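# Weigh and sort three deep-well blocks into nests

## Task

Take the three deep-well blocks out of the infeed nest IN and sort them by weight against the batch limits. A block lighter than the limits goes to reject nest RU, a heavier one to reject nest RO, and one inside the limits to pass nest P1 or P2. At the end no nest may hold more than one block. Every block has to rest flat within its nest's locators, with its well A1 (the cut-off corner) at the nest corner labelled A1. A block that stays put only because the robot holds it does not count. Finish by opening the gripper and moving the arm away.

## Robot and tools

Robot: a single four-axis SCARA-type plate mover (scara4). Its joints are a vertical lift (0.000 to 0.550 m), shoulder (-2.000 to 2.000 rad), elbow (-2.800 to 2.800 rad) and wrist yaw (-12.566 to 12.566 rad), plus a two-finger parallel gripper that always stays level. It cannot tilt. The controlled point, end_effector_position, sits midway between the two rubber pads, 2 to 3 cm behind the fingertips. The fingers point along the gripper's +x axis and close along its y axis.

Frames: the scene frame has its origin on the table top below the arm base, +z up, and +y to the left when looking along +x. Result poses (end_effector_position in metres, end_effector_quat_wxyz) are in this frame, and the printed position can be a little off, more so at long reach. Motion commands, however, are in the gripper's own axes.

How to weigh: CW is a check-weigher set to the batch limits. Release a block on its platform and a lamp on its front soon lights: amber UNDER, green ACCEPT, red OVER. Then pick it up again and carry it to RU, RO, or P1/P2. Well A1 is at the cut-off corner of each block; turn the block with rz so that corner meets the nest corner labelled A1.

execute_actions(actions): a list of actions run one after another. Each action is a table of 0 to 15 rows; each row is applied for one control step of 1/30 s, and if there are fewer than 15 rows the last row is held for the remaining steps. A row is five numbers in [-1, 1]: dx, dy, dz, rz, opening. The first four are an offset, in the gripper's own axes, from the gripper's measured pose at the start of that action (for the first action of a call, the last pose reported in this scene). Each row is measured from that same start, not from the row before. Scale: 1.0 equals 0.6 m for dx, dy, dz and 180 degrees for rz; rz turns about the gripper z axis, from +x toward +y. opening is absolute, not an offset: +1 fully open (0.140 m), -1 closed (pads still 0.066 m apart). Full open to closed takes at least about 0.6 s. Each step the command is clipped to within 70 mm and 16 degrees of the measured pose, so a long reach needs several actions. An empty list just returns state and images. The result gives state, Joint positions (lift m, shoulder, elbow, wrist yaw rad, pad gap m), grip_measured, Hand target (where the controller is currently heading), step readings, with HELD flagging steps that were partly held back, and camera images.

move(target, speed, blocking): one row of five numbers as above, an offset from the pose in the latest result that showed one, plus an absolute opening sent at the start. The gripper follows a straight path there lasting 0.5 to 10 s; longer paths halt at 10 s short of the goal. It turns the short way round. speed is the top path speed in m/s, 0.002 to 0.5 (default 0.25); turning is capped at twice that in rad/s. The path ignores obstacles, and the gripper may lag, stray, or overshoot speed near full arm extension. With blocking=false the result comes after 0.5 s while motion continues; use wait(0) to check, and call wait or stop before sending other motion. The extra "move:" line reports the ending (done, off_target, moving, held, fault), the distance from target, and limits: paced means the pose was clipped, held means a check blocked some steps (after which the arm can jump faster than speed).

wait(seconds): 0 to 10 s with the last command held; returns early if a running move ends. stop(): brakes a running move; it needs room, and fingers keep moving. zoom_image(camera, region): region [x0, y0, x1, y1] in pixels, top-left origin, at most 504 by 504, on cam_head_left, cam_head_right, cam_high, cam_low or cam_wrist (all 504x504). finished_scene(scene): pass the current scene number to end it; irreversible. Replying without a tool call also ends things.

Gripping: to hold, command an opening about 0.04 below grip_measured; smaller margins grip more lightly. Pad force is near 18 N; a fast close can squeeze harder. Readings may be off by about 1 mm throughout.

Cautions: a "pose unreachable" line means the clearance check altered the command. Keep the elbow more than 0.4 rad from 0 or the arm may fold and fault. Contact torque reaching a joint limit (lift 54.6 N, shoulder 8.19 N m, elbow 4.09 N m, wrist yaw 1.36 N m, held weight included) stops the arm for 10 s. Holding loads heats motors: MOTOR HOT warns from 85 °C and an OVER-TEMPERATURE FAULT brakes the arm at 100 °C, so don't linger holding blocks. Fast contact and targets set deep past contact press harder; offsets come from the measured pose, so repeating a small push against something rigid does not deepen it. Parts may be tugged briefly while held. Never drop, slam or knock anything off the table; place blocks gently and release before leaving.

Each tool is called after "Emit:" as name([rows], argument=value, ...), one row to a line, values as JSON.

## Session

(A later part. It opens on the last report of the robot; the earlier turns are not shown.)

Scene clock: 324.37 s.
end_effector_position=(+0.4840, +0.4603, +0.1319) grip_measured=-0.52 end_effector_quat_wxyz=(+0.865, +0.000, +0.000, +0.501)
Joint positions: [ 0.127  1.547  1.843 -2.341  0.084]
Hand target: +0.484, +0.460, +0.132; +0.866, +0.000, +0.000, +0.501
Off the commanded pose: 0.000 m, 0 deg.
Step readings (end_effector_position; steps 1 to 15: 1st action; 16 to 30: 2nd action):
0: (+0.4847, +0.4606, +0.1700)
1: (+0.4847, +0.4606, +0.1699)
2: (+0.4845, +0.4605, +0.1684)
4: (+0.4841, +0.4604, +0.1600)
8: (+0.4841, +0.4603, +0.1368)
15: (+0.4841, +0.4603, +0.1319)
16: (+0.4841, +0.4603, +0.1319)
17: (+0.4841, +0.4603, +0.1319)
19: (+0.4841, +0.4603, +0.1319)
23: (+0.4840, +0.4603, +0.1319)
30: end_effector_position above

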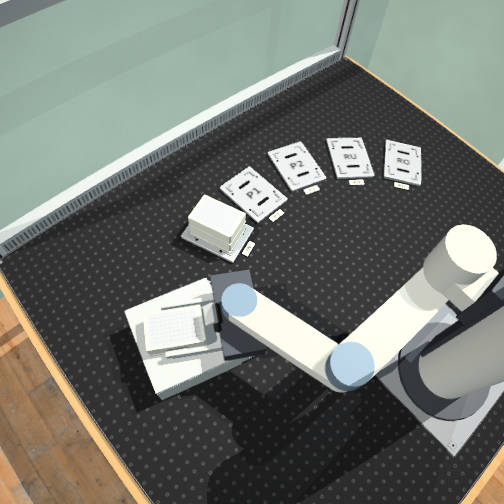

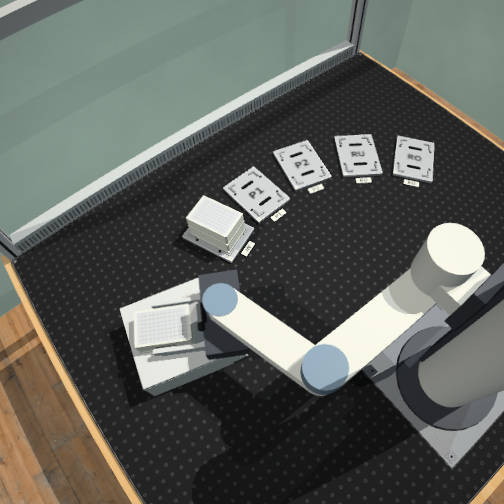

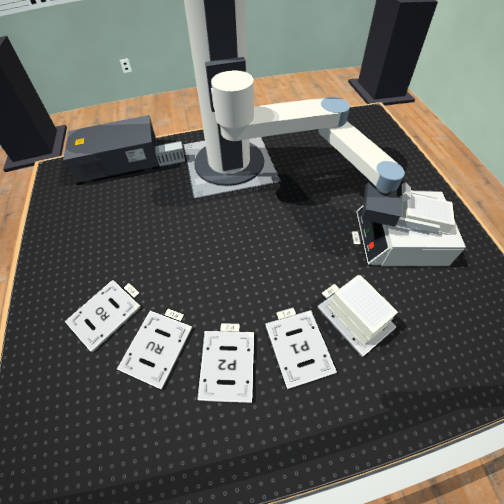

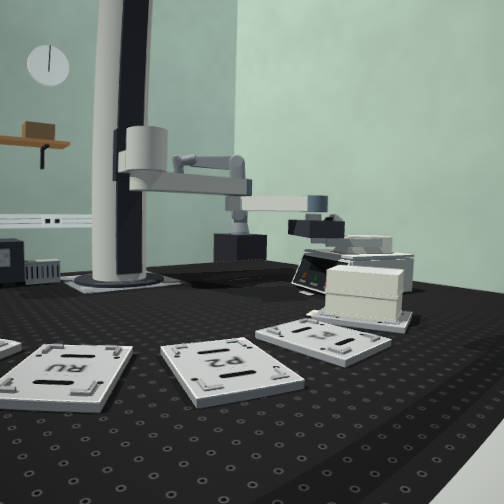

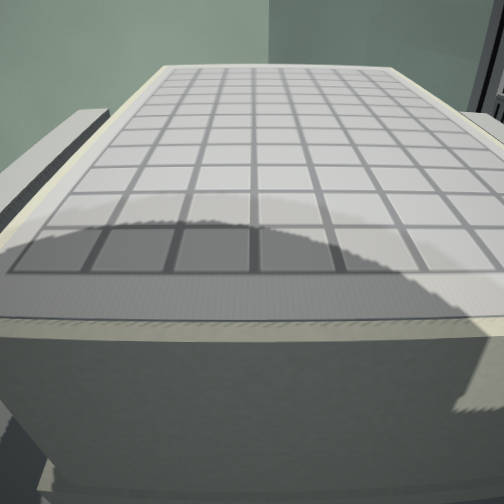

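Emit:
move(target=[0, 0, 0.03, 0, -0.57], speed=0.15)

Emit:
move(target=[-0.6356, -0.4685, 0, -0.3176, -0.57], speed=0.4)

Scene clock: 340.47 s.
end_effector_position=(+0.4840, +0.4603, +0.1499) grip_measured=-0.52 end_effector_quat_wxyz=(+0.865, +0.000, +0.000, +0.501)
Joint positions: [ 0.145  1.547  1.843 -2.341  0.084]
Hand target: +0.484, +0.460, +0.150; +0.865, +0.000, +0.000, +0.501
Off the commanded pose: 0.000 m, 0 deg.
move: done

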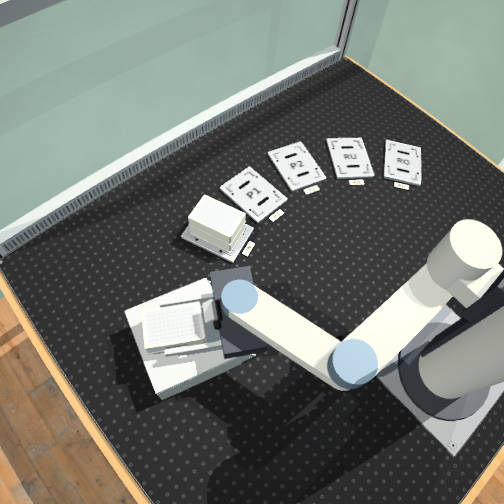

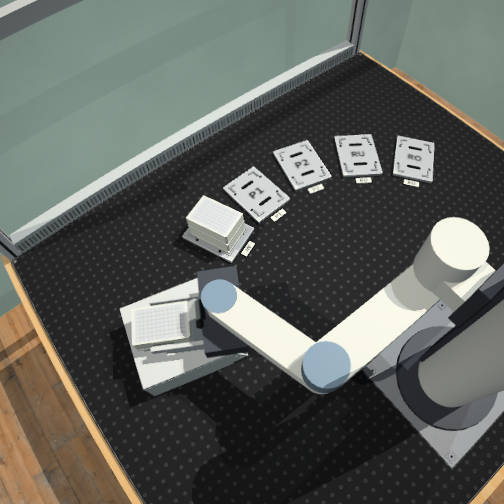

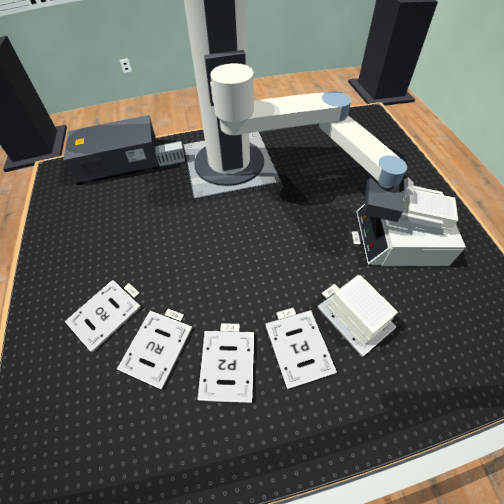

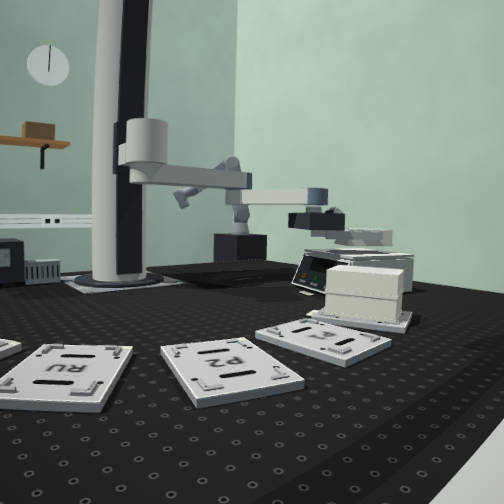

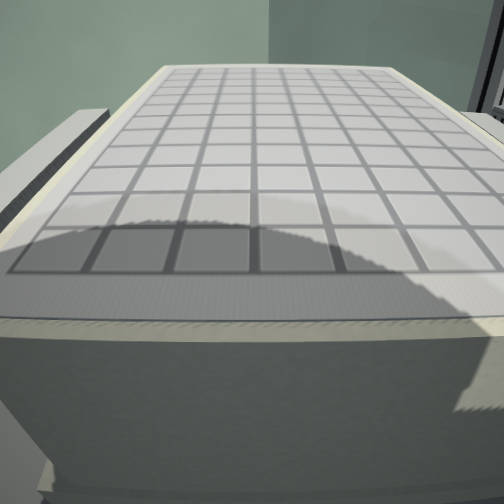

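Scene clock: 342.23 s.
end_effector_position=(+0.5379, -0.0106, +0.1498) grip_measured=-0.52 end_effector_quat_wxyz=(+1.000, +0.000, +0.000, +0.026)
Joint positions: [ 0.145  0.89   0.877 -1.716  0.084]
Hand target: +0.538, -0.011, +0.150; +1.000, +0.000, +0.000, +0.026
Off the commanded pose: 0.000 m, 0 deg.
move: done

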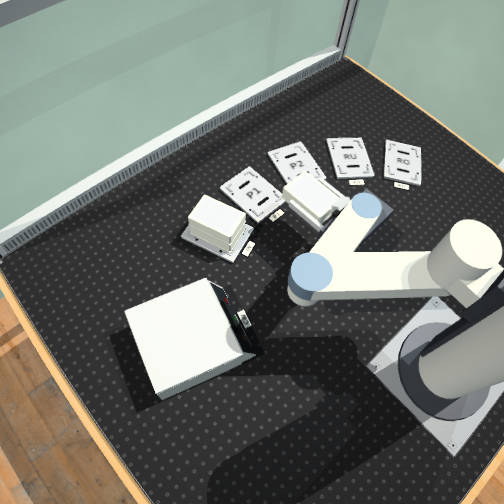

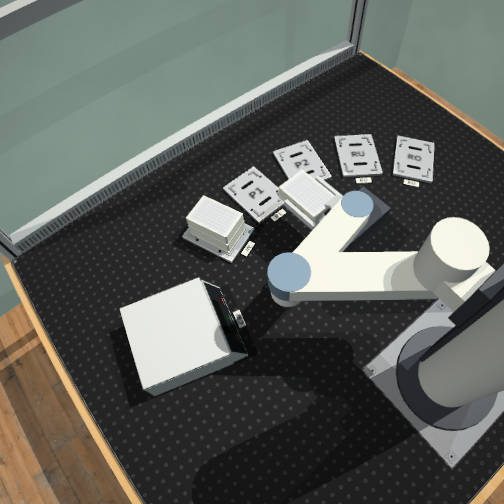

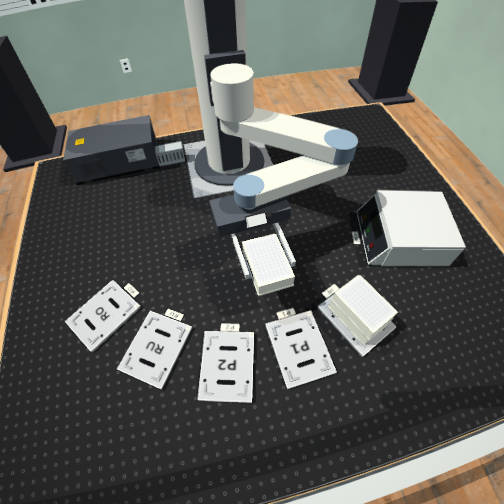

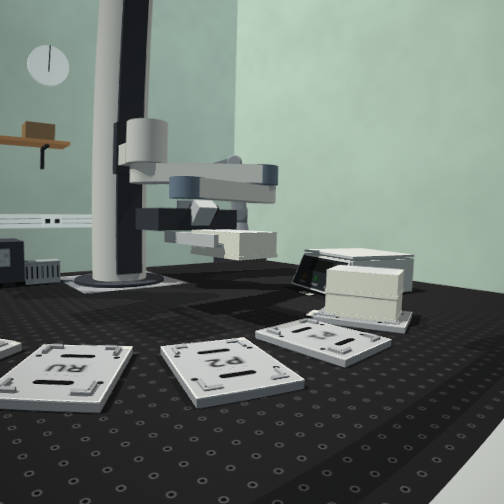

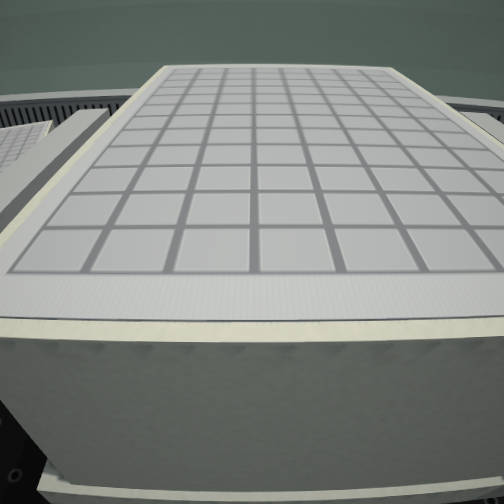

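Emit:
move(target=[-0.0895, -0.7355, -0.163, -0.3154, -0.57], speed=0.4)

Emit:
zoom_image(camera="cam_high", region=[40, 230, 180, 370])

Emit:
zoom_image(camera="cam_head_right", region=[360, 100, 480, 220])

Scene clock: 354.47 s.
end_effector_position=(+0.5065, -0.4542, +0.0519) grip_measured=-0.52 end_effector_quat_wxyz=(+0.892, +0.000, +0.000, -0.453)
Joint positions: [ 0.047 -0.371  1.892 -2.46   0.084]
Hand target: +0.507, -0.454, +0.052; +0.892, +0.000, +0.000, -0.453
Off the commanded pose: 0.000 m, 0 deg.
move: done

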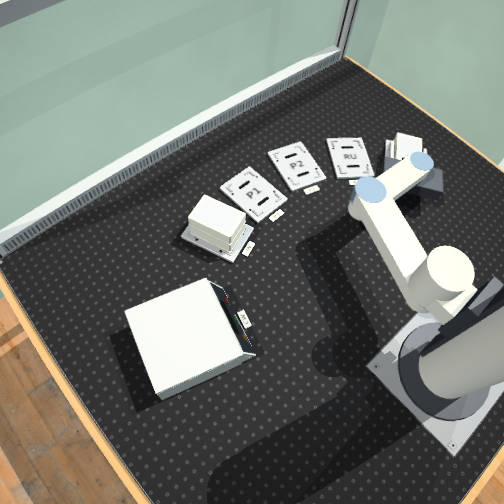

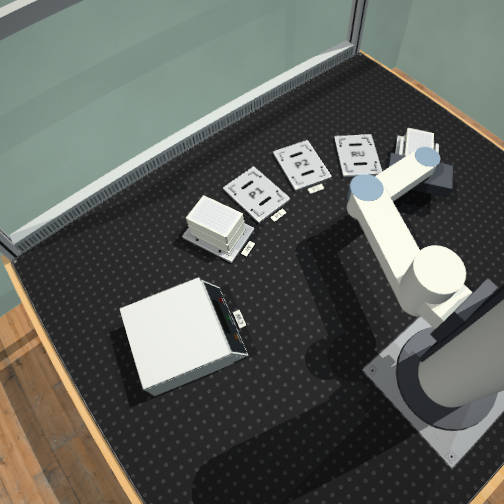

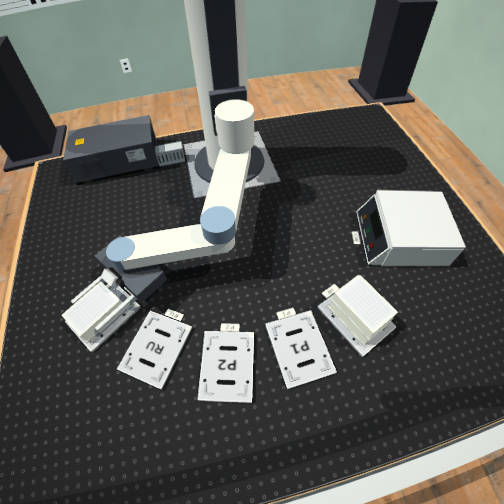

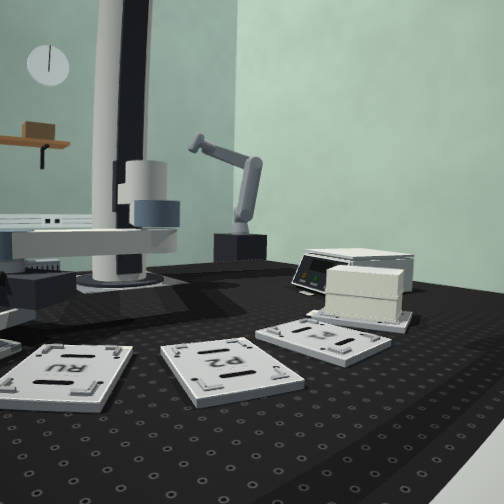

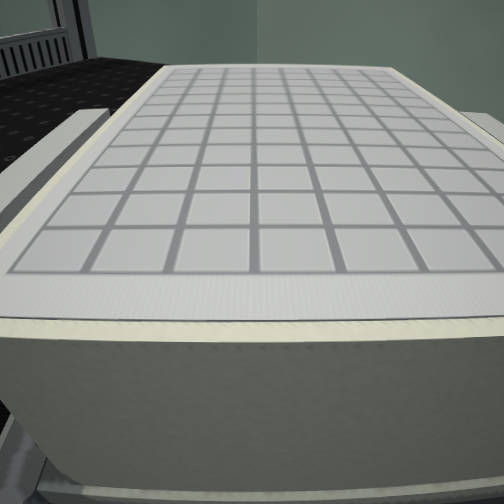

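Region (40, 230, 180, 370) of cam_high's 504x504 image, scaled by 3.600, with more detail than that image has.

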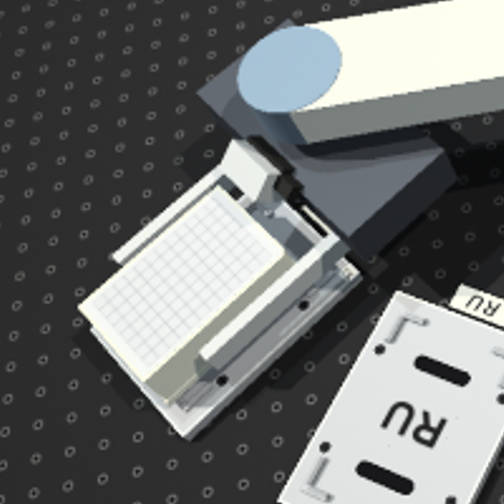

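Region (360, 100, 480, 220) of cam_head_right's 504x504 image, scaled by 4.200, with more detail than that image has.

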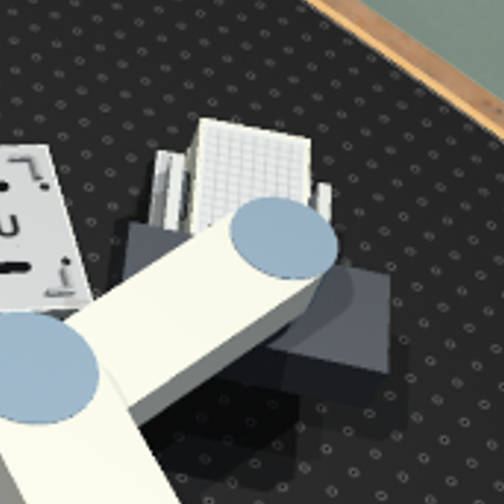

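Emit:
move(target=[0.0005, 0.001, -0.0135, 0, -0.57], speed=0.05)

Emit:
zoom_image(camera="cam_high", region=[60, 300, 120, 360])

Emit:
zoom_image(camera="cam_wrist", region=[0, 400, 150, 504])

Scene clock: 364.10 s.
end_effector_position=(+0.5088, -0.4532, +0.0445) grip_measured=-0.52 end_effector_quat_wxyz=(+0.893, +0.000, +0.000, -0.450)
Joint positions: [ 0.04  -0.369  1.895 -2.459  0.084]
Hand target: +0.507, -0.454, +0.044; +0.892, +0.000, +0.000, -0.453
Off the commanded pose: 0.002 m, 0 deg.
move: done

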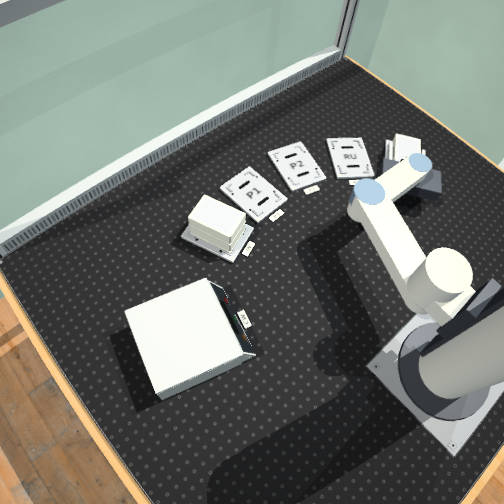

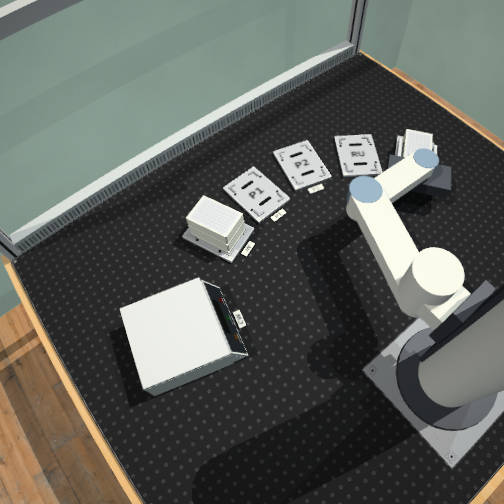

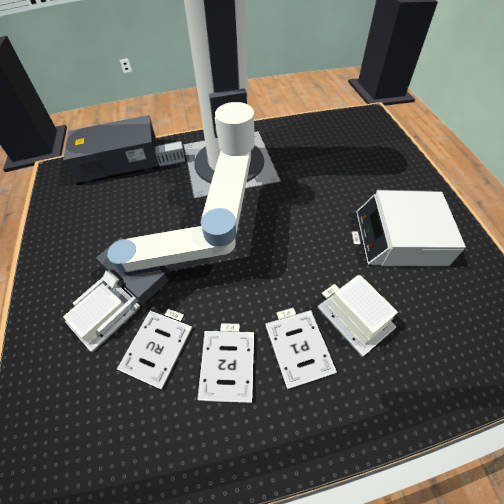

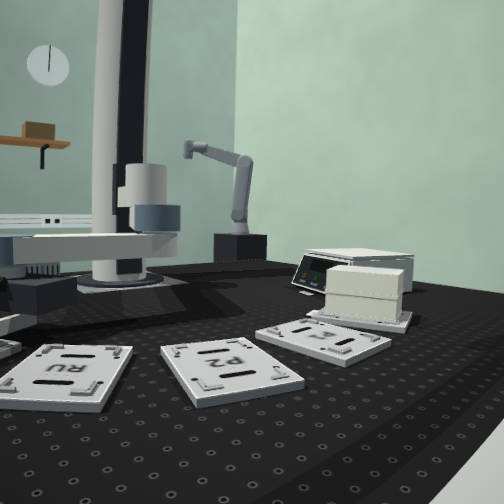

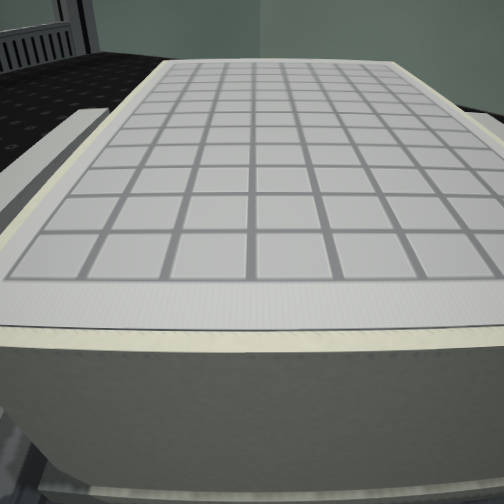

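Region (60, 300, 120, 360) of cam_high's 504x504 image, scaled by 8.400, with more detail than that image has.

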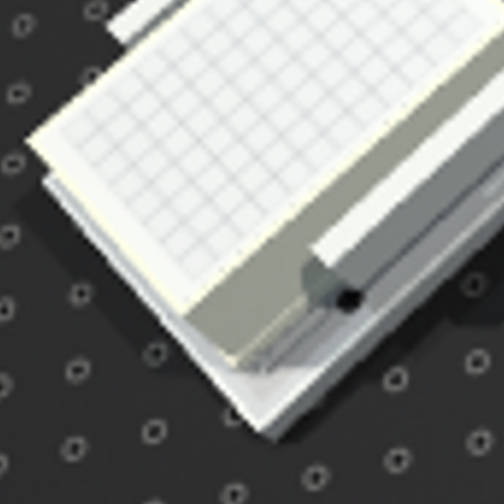

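Region (0, 400, 150, 504) of cam_wrist's 504x504 image, scaled by 3.360, with more detail than that image has; it fills the top 349 rows of this view, and the rest is white.

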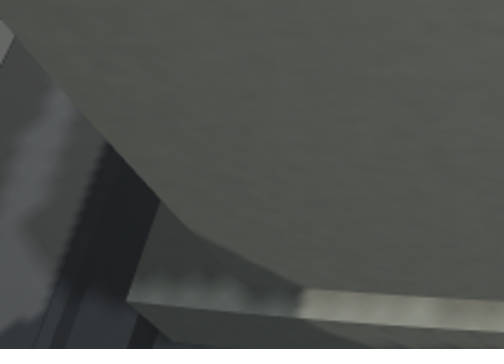

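Emit:
execute_actions(actions=[])

Emit:
zoom_image(camera="cam_head_left", region=[370, 120, 440, 180])

Scene clock: 369.23 s.
end_effector_position=(+0.5088, -0.4532, +0.0445) grip_measured=-0.52 end_effector_quat_wxyz=(+0.893, +0.000, +0.000, -0.450)
Joint positions: [ 0.04  -0.369  1.895 -2.459  0.084]
Hand target: +0.507, -0.454, +0.044; +0.892, +0.000, +0.000, -0.453
Off the commanded pose: 0.002 m, 0 deg.

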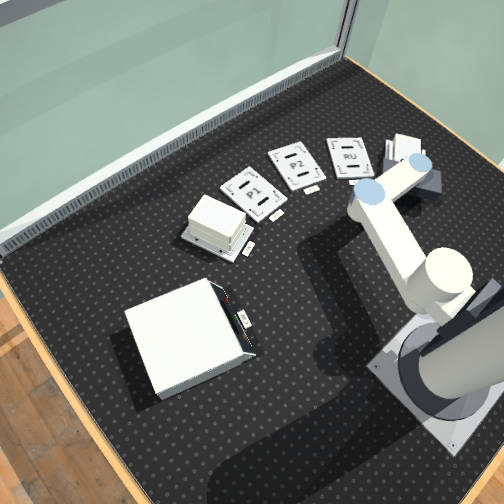

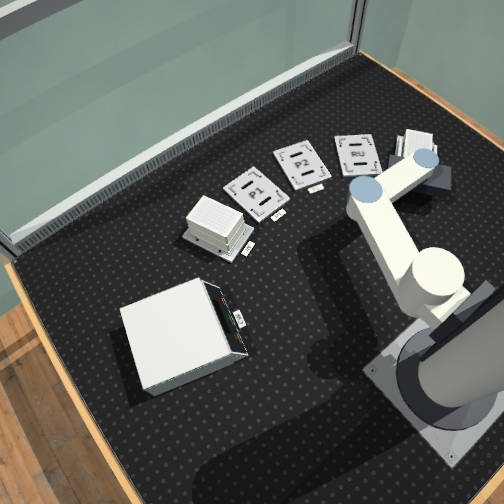

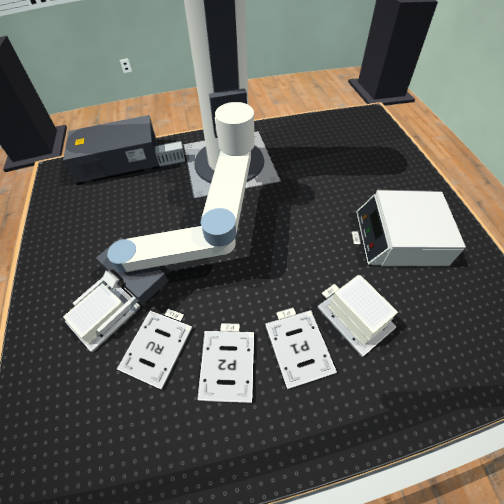

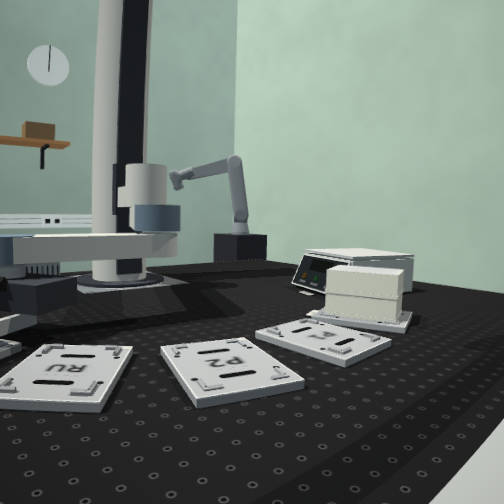

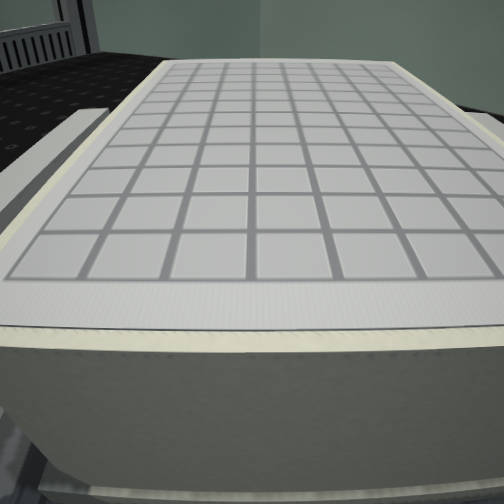

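Region (370, 120, 440, 180) of cam_head_left's 504x504 image, scaled by 7.200, with more detail than that image has; it fills the top 432 rows of this view, and the rest is white.

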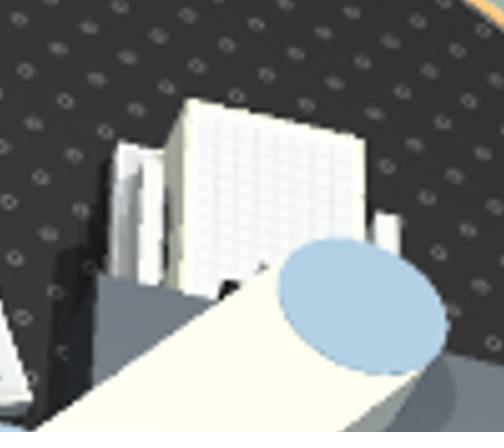

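Emit:
execute_actions([
  [[0,0,0.002,0,-0.57],[0,0,0.004,0,-0.57],[0,0,0.006,0,-0.57],[0,0,0.007,0,-0.57],[0,0,0.007,0,-0.57],[-0.002,0,0.007,0,-0.57],[-0.004,0,0.007,-0.001,-0.57],[-0.006,0,0.007,-0.001,-0.57],[-0.008,0,0.007,-0.0017,-0.57]],
])

Emit:
zoom_image(camera="cam_high", region=[60, 290, 150, 360])

Scene clock: 398.10 s.
end_effector_position=(+0.5059, -0.4493, +0.0487) grip_measured=-0.52 end_effector_quat_wxyz=(+0.892, +0.000, +0.000, -0.452)
Joint positions: [ 0.044 -0.353  1.863 -2.449  0.084]
Hand target: +0.506, -0.449, +0.049; +0.892, +0.000, +0.000, -0.452
Off the commanded pose: 0.000 m, 0 deg.
Step readings (end_effector_position):
0: (+0.5088, -0.4532, +0.0445)
1: (+0.5088, -0.4531, +0.0446)
2: (+0.5091, -0.4529, +0.0455)
4: (+0.5092, -0.4529, +0.0480)
8: (+0.5072, -0.4514, +0.0487)
15: end_effector_position above

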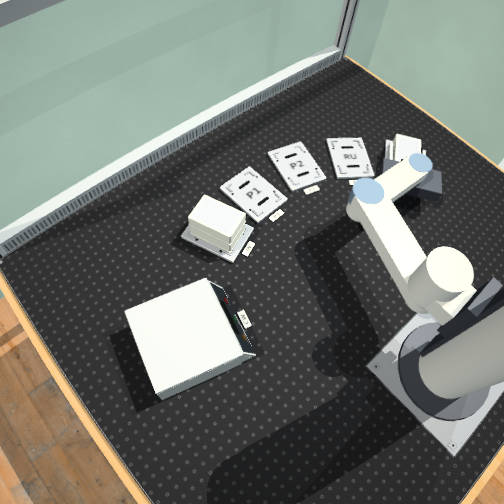

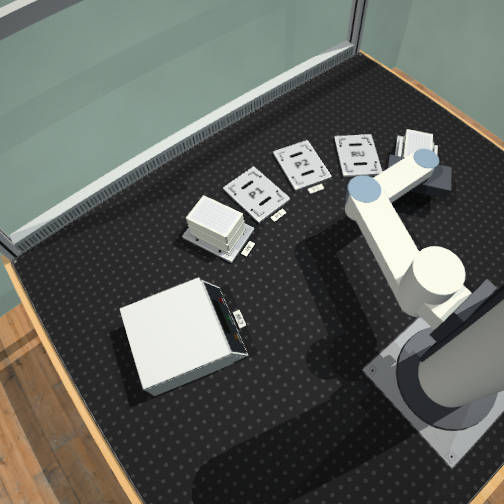

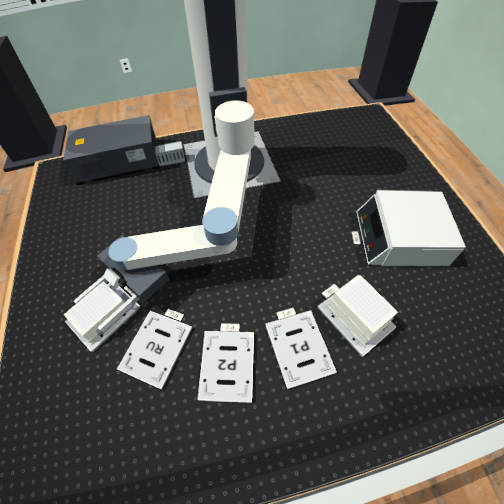

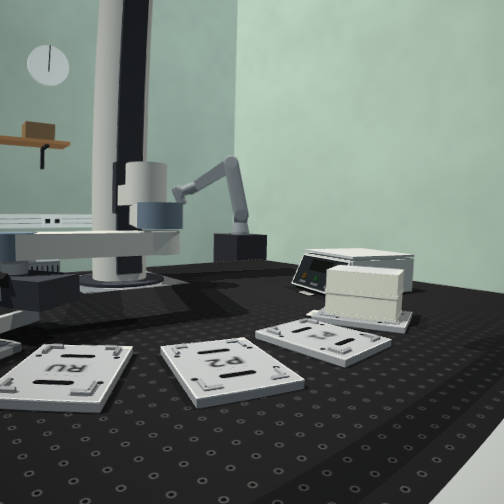

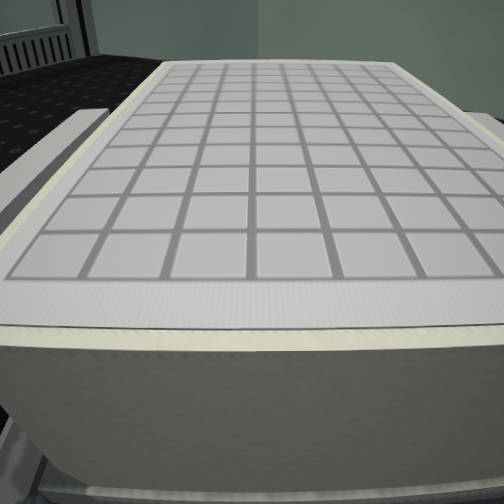

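Region (60, 290, 150, 360) of cam_high's 504x504 image, scaled by 5.600, with more detail than that image has.

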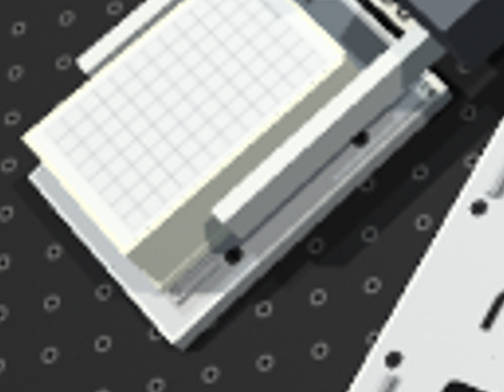

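Descend slowly to 0.0445 and see.

Emit:
execute_actions([
  [[0,0,-0.0007,0,-0.57],[0,0,-0.0014,0,-0.57],[0,0,-0.0021,0,-0.57],[0,0,-0.0028,0,-0.57],[0,0,-0.0035,0,-0.57],[0,0,-0.0042,0,-0.57],[0,0,-0.0049,0,-0.57],[0,0,-0.0056,0,-0.57],[0,0,-0.0063,0,-0.57],[0,0,-0.007,0,-0.57],[0,0,-0.0075,0,-0.57]],
])

Emit:
zoom_image(camera="cam_high", region=[60, 290, 150, 360])

Scene clock: 403.50 s.
end_effector_position=(+0.5061, -0.4492, +0.0446) grip_measured=-0.52 end_effector_quat_wxyz=(+0.892, +0.000, +0.000, -0.452)
Joint positions: [ 0.04  -0.353  1.863 -2.448  0.084]
Hand target: +0.506, -0.449, +0.044; +0.892, +0.000, +0.000, -0.452
Off the commanded pose: 0.000 m, 0 deg.
Step readings (end_effector_position):
0: (+0.5059, -0.4493, +0.0487)
1: (+0.5059, -0.4493, +0.0487)
2: (+0.5059, -0.4493, +0.0482)
4: (+0.5059, -0.4493, +0.0473)
8: (+0.5059, -0.4493, +0.0457)
15: end_effector_position above

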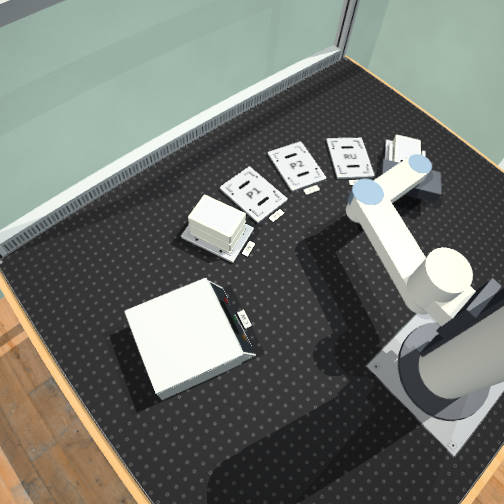

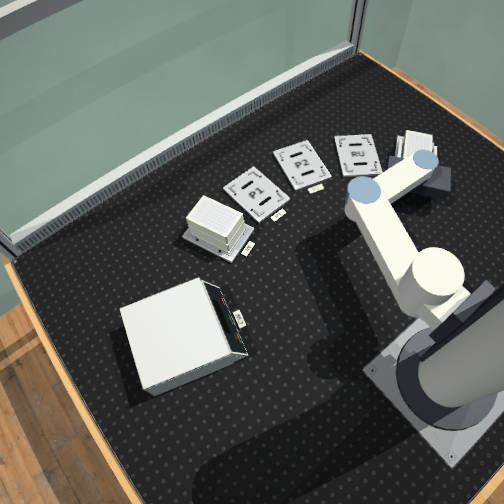

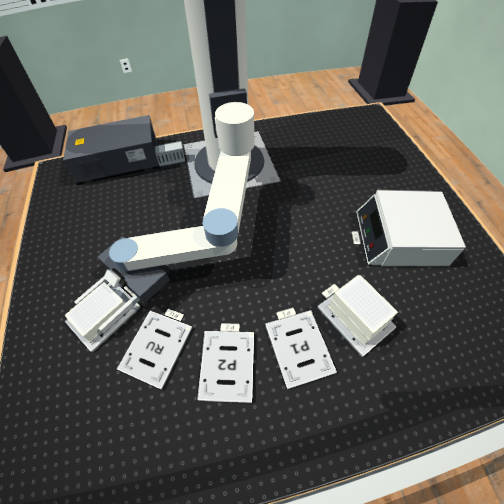

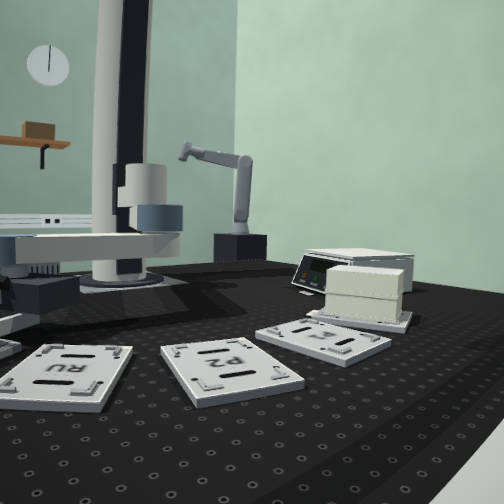

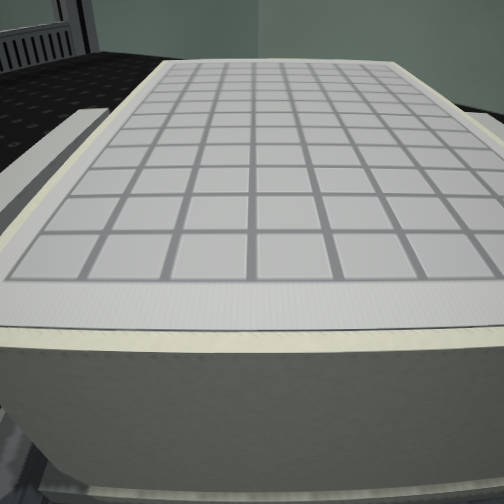

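Region (60, 290, 150, 360) of cam_high's 504x504 image, scaled by 5.600, with more detail than that image has.

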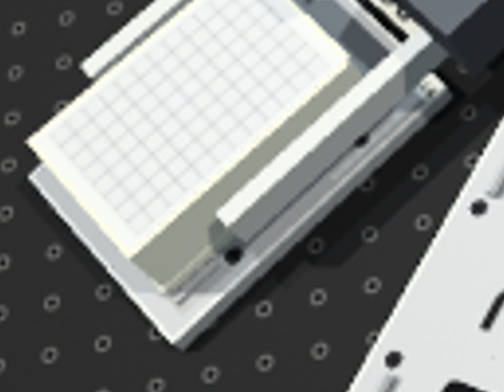

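Emit:
zoom_image(camera="cam_high", region=[75, 320, 115, 355])

Emit:
zoom_image(camera="cam_low", region=[0, 290, 80, 370])

Region (75, 320, 115, 355) of cam_high's 504x504 image, scaled by 12.600, with more detail than that image has; it fills the top 441 rows of this view, and the rest is white.

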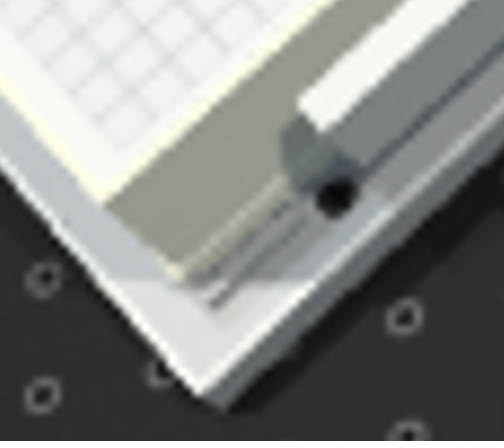

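Region (0, 290, 80, 370) of cam_low's 504x504 image, scaled by 6.300, with more detail than that image has.

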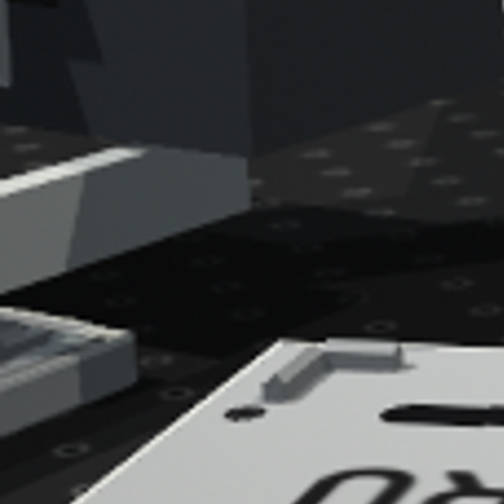

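Emit:
execute_actions([
  [[0,0,0.002,0,-0.57],[0,0,0.004,0,-0.57],[0,0,0.005,0,-0.57],[0,0,0.005,0,-0.57],[-0.0015,0.001,0.005,0,-0.57],[-0.003,0.002,0.005,0,-0.57],[-0.0045,0.003,0.005,0,-0.57],[-0.006,0.004,0.005,0,-0.57],[-0.0067,0.005,0.005,0,-0.57]],
])

Emit:
zoom_image(camera="cam_high", region=[75, 320, 115, 355])

Emit:
zoom_image(camera="cam_high", region=[55, 300, 95, 335])

Scene clock: 447.57 s.
end_effector_position=(+0.5050, -0.4448, +0.0476) grip_measured=-0.52 end_effector_quat_wxyz=(+0.891, +0.000, +0.000, -0.454)
Joint positions: [ 0.043 -0.335  1.837 -2.443  0.084]
Hand target: +0.506, -0.444, +0.048; +0.892, +0.000, +0.000, -0.452
Off the commanded pose: 0.001 m, 0 deg.
Step readings (end_effector_position):
0: (+0.5061, -0.4492, +0.0446)
1: (+0.5061, -0.4492, +0.0447)
2: (+0.5063, -0.4491, +0.0457)
4: (+0.5063, -0.4491, +0.0477)
8: (+0.5057, -0.4461, +0.0476)
15: end_effector_position above

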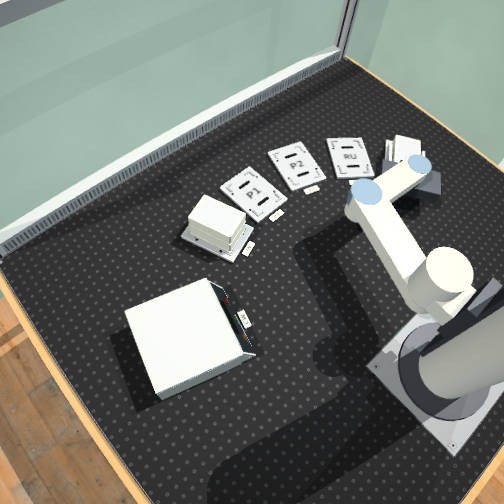

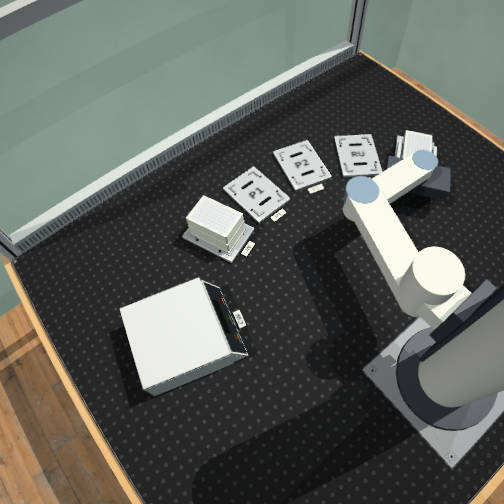

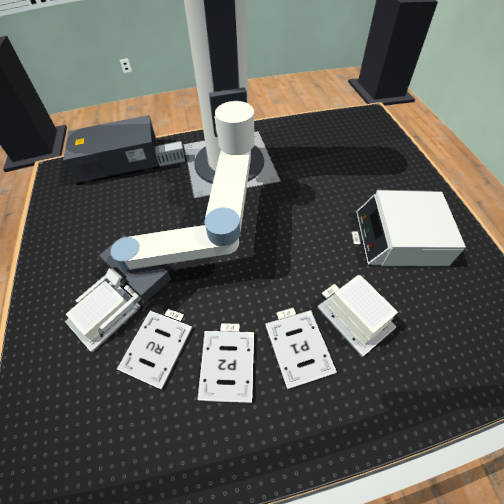

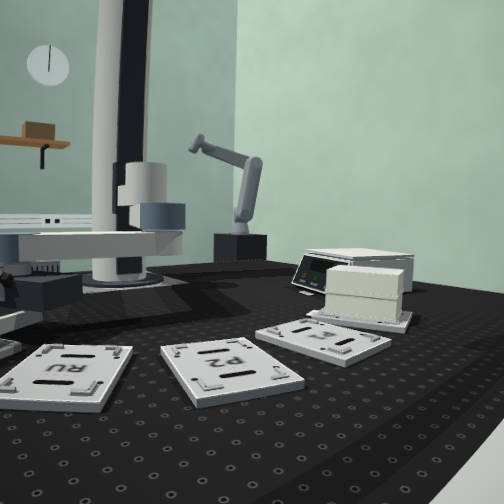

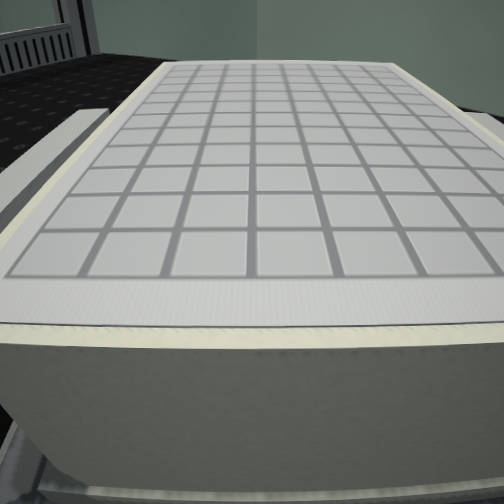

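Region (75, 320, 115, 355) of cam_high's 504x504 image, scaled by 12.600, with more detail than that image has; it fills the top 441 rows of this view, and the rest is white.

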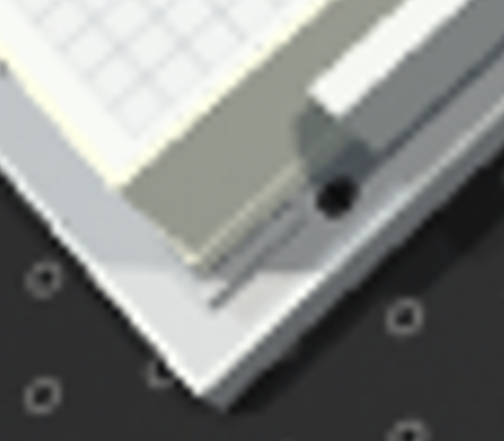

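Region (55, 300, 95, 335) of cam_high's 504x504 image, scaled by 12.600, with more detail than that image has; it fills the top 441 rows of this view, and the rest is white.

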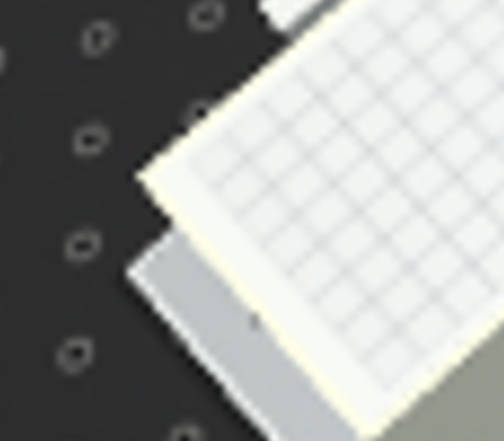

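Emit:
execute_actions([
  [[0.001,-0.0005,0,0,-0.57],[0.002,-0.001,0,0.0005,-0.57],[0.003,-0.0015,0,0.001,-0.57],[0.0035,-0.0018,0,0.001,-0.57],[0.0035,-0.0018,0,0.001,-0.57],[0.0035,-0.0018,-0.0007,0.001,-0.57],[0.0035,-0.0018,-0.0014,0.001,-0.57],[0.0035,-0.0018,-0.0021,0.001,-0.57],[0.0035,-0.0018,-0.0028,0.001,-0.57],[0.0035,-0.0018,-0.0035,0.001,-0.57],[0.0035,-0.0018,-0.0042,0.001,-0.57],[0.0035,-0.0018,-0.0049,0.001,-0.57],[0.0035,-0.0018,-0.0056,0.001,-0.57],[0.0035,-0.0018,-0.006,0.001,-0.57],[0.0035,-0.0018,-0.006,0.001,-0.57]],
])

Emit:
zoom_image(camera="cam_high", region=[75, 320, 115, 355])

Scene clock: 469.13 s.
end_effector_position=(+0.5053, -0.4472, +0.0447) grip_measured=-0.52 end_effector_quat_wxyz=(+0.892, +0.000, +0.000, -0.453)
Joint positions: [ 0.04  -0.345  1.85  -2.444  0.084]
Hand target: +0.505, -0.447, +0.044; +0.892, +0.000, +0.000, -0.453
Off the commanded pose: 0.001 m, 0 deg.
Step readings (end_effector_position):
0: (+0.5050, -0.4448, +0.0476)
1: (+0.5050, -0.4449, +0.0476)
2: (+0.5047, -0.4458, +0.0476)
4: (+0.5051, -0.4469, +0.0476)
8: (+0.5053, -0.4472, +0.0467)
15: end_effector_position above

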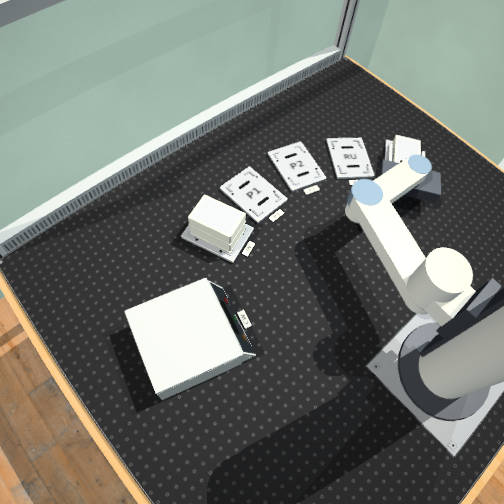

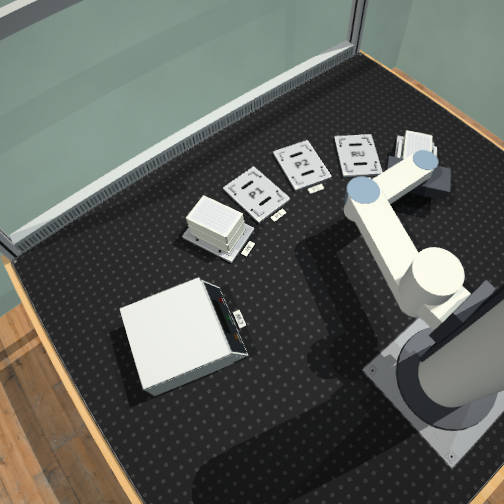

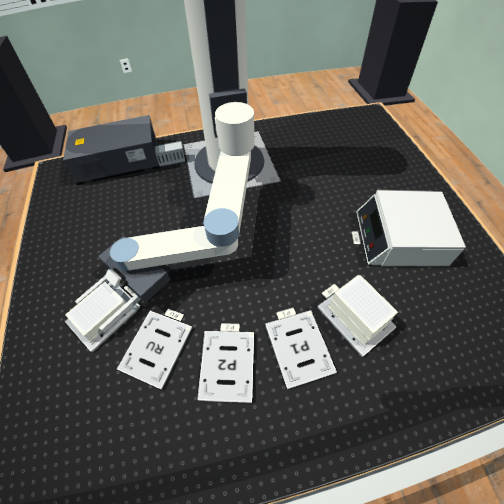

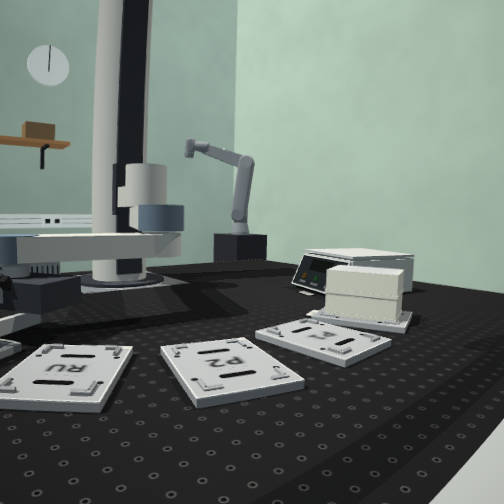

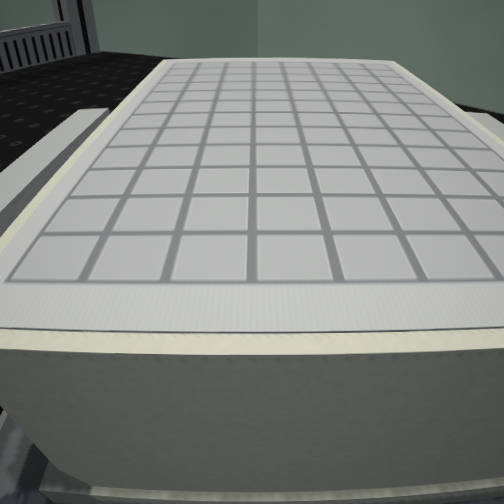

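Region (75, 320, 115, 355) of cam_high's 504x504 image, scaled by 12.600, with more detail than that image has; it fills the top 441 rows of this view, and the rest is white.

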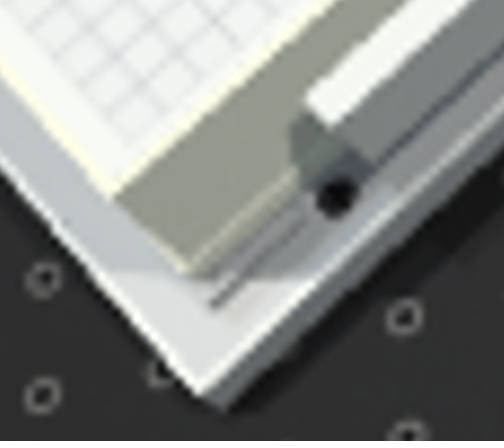

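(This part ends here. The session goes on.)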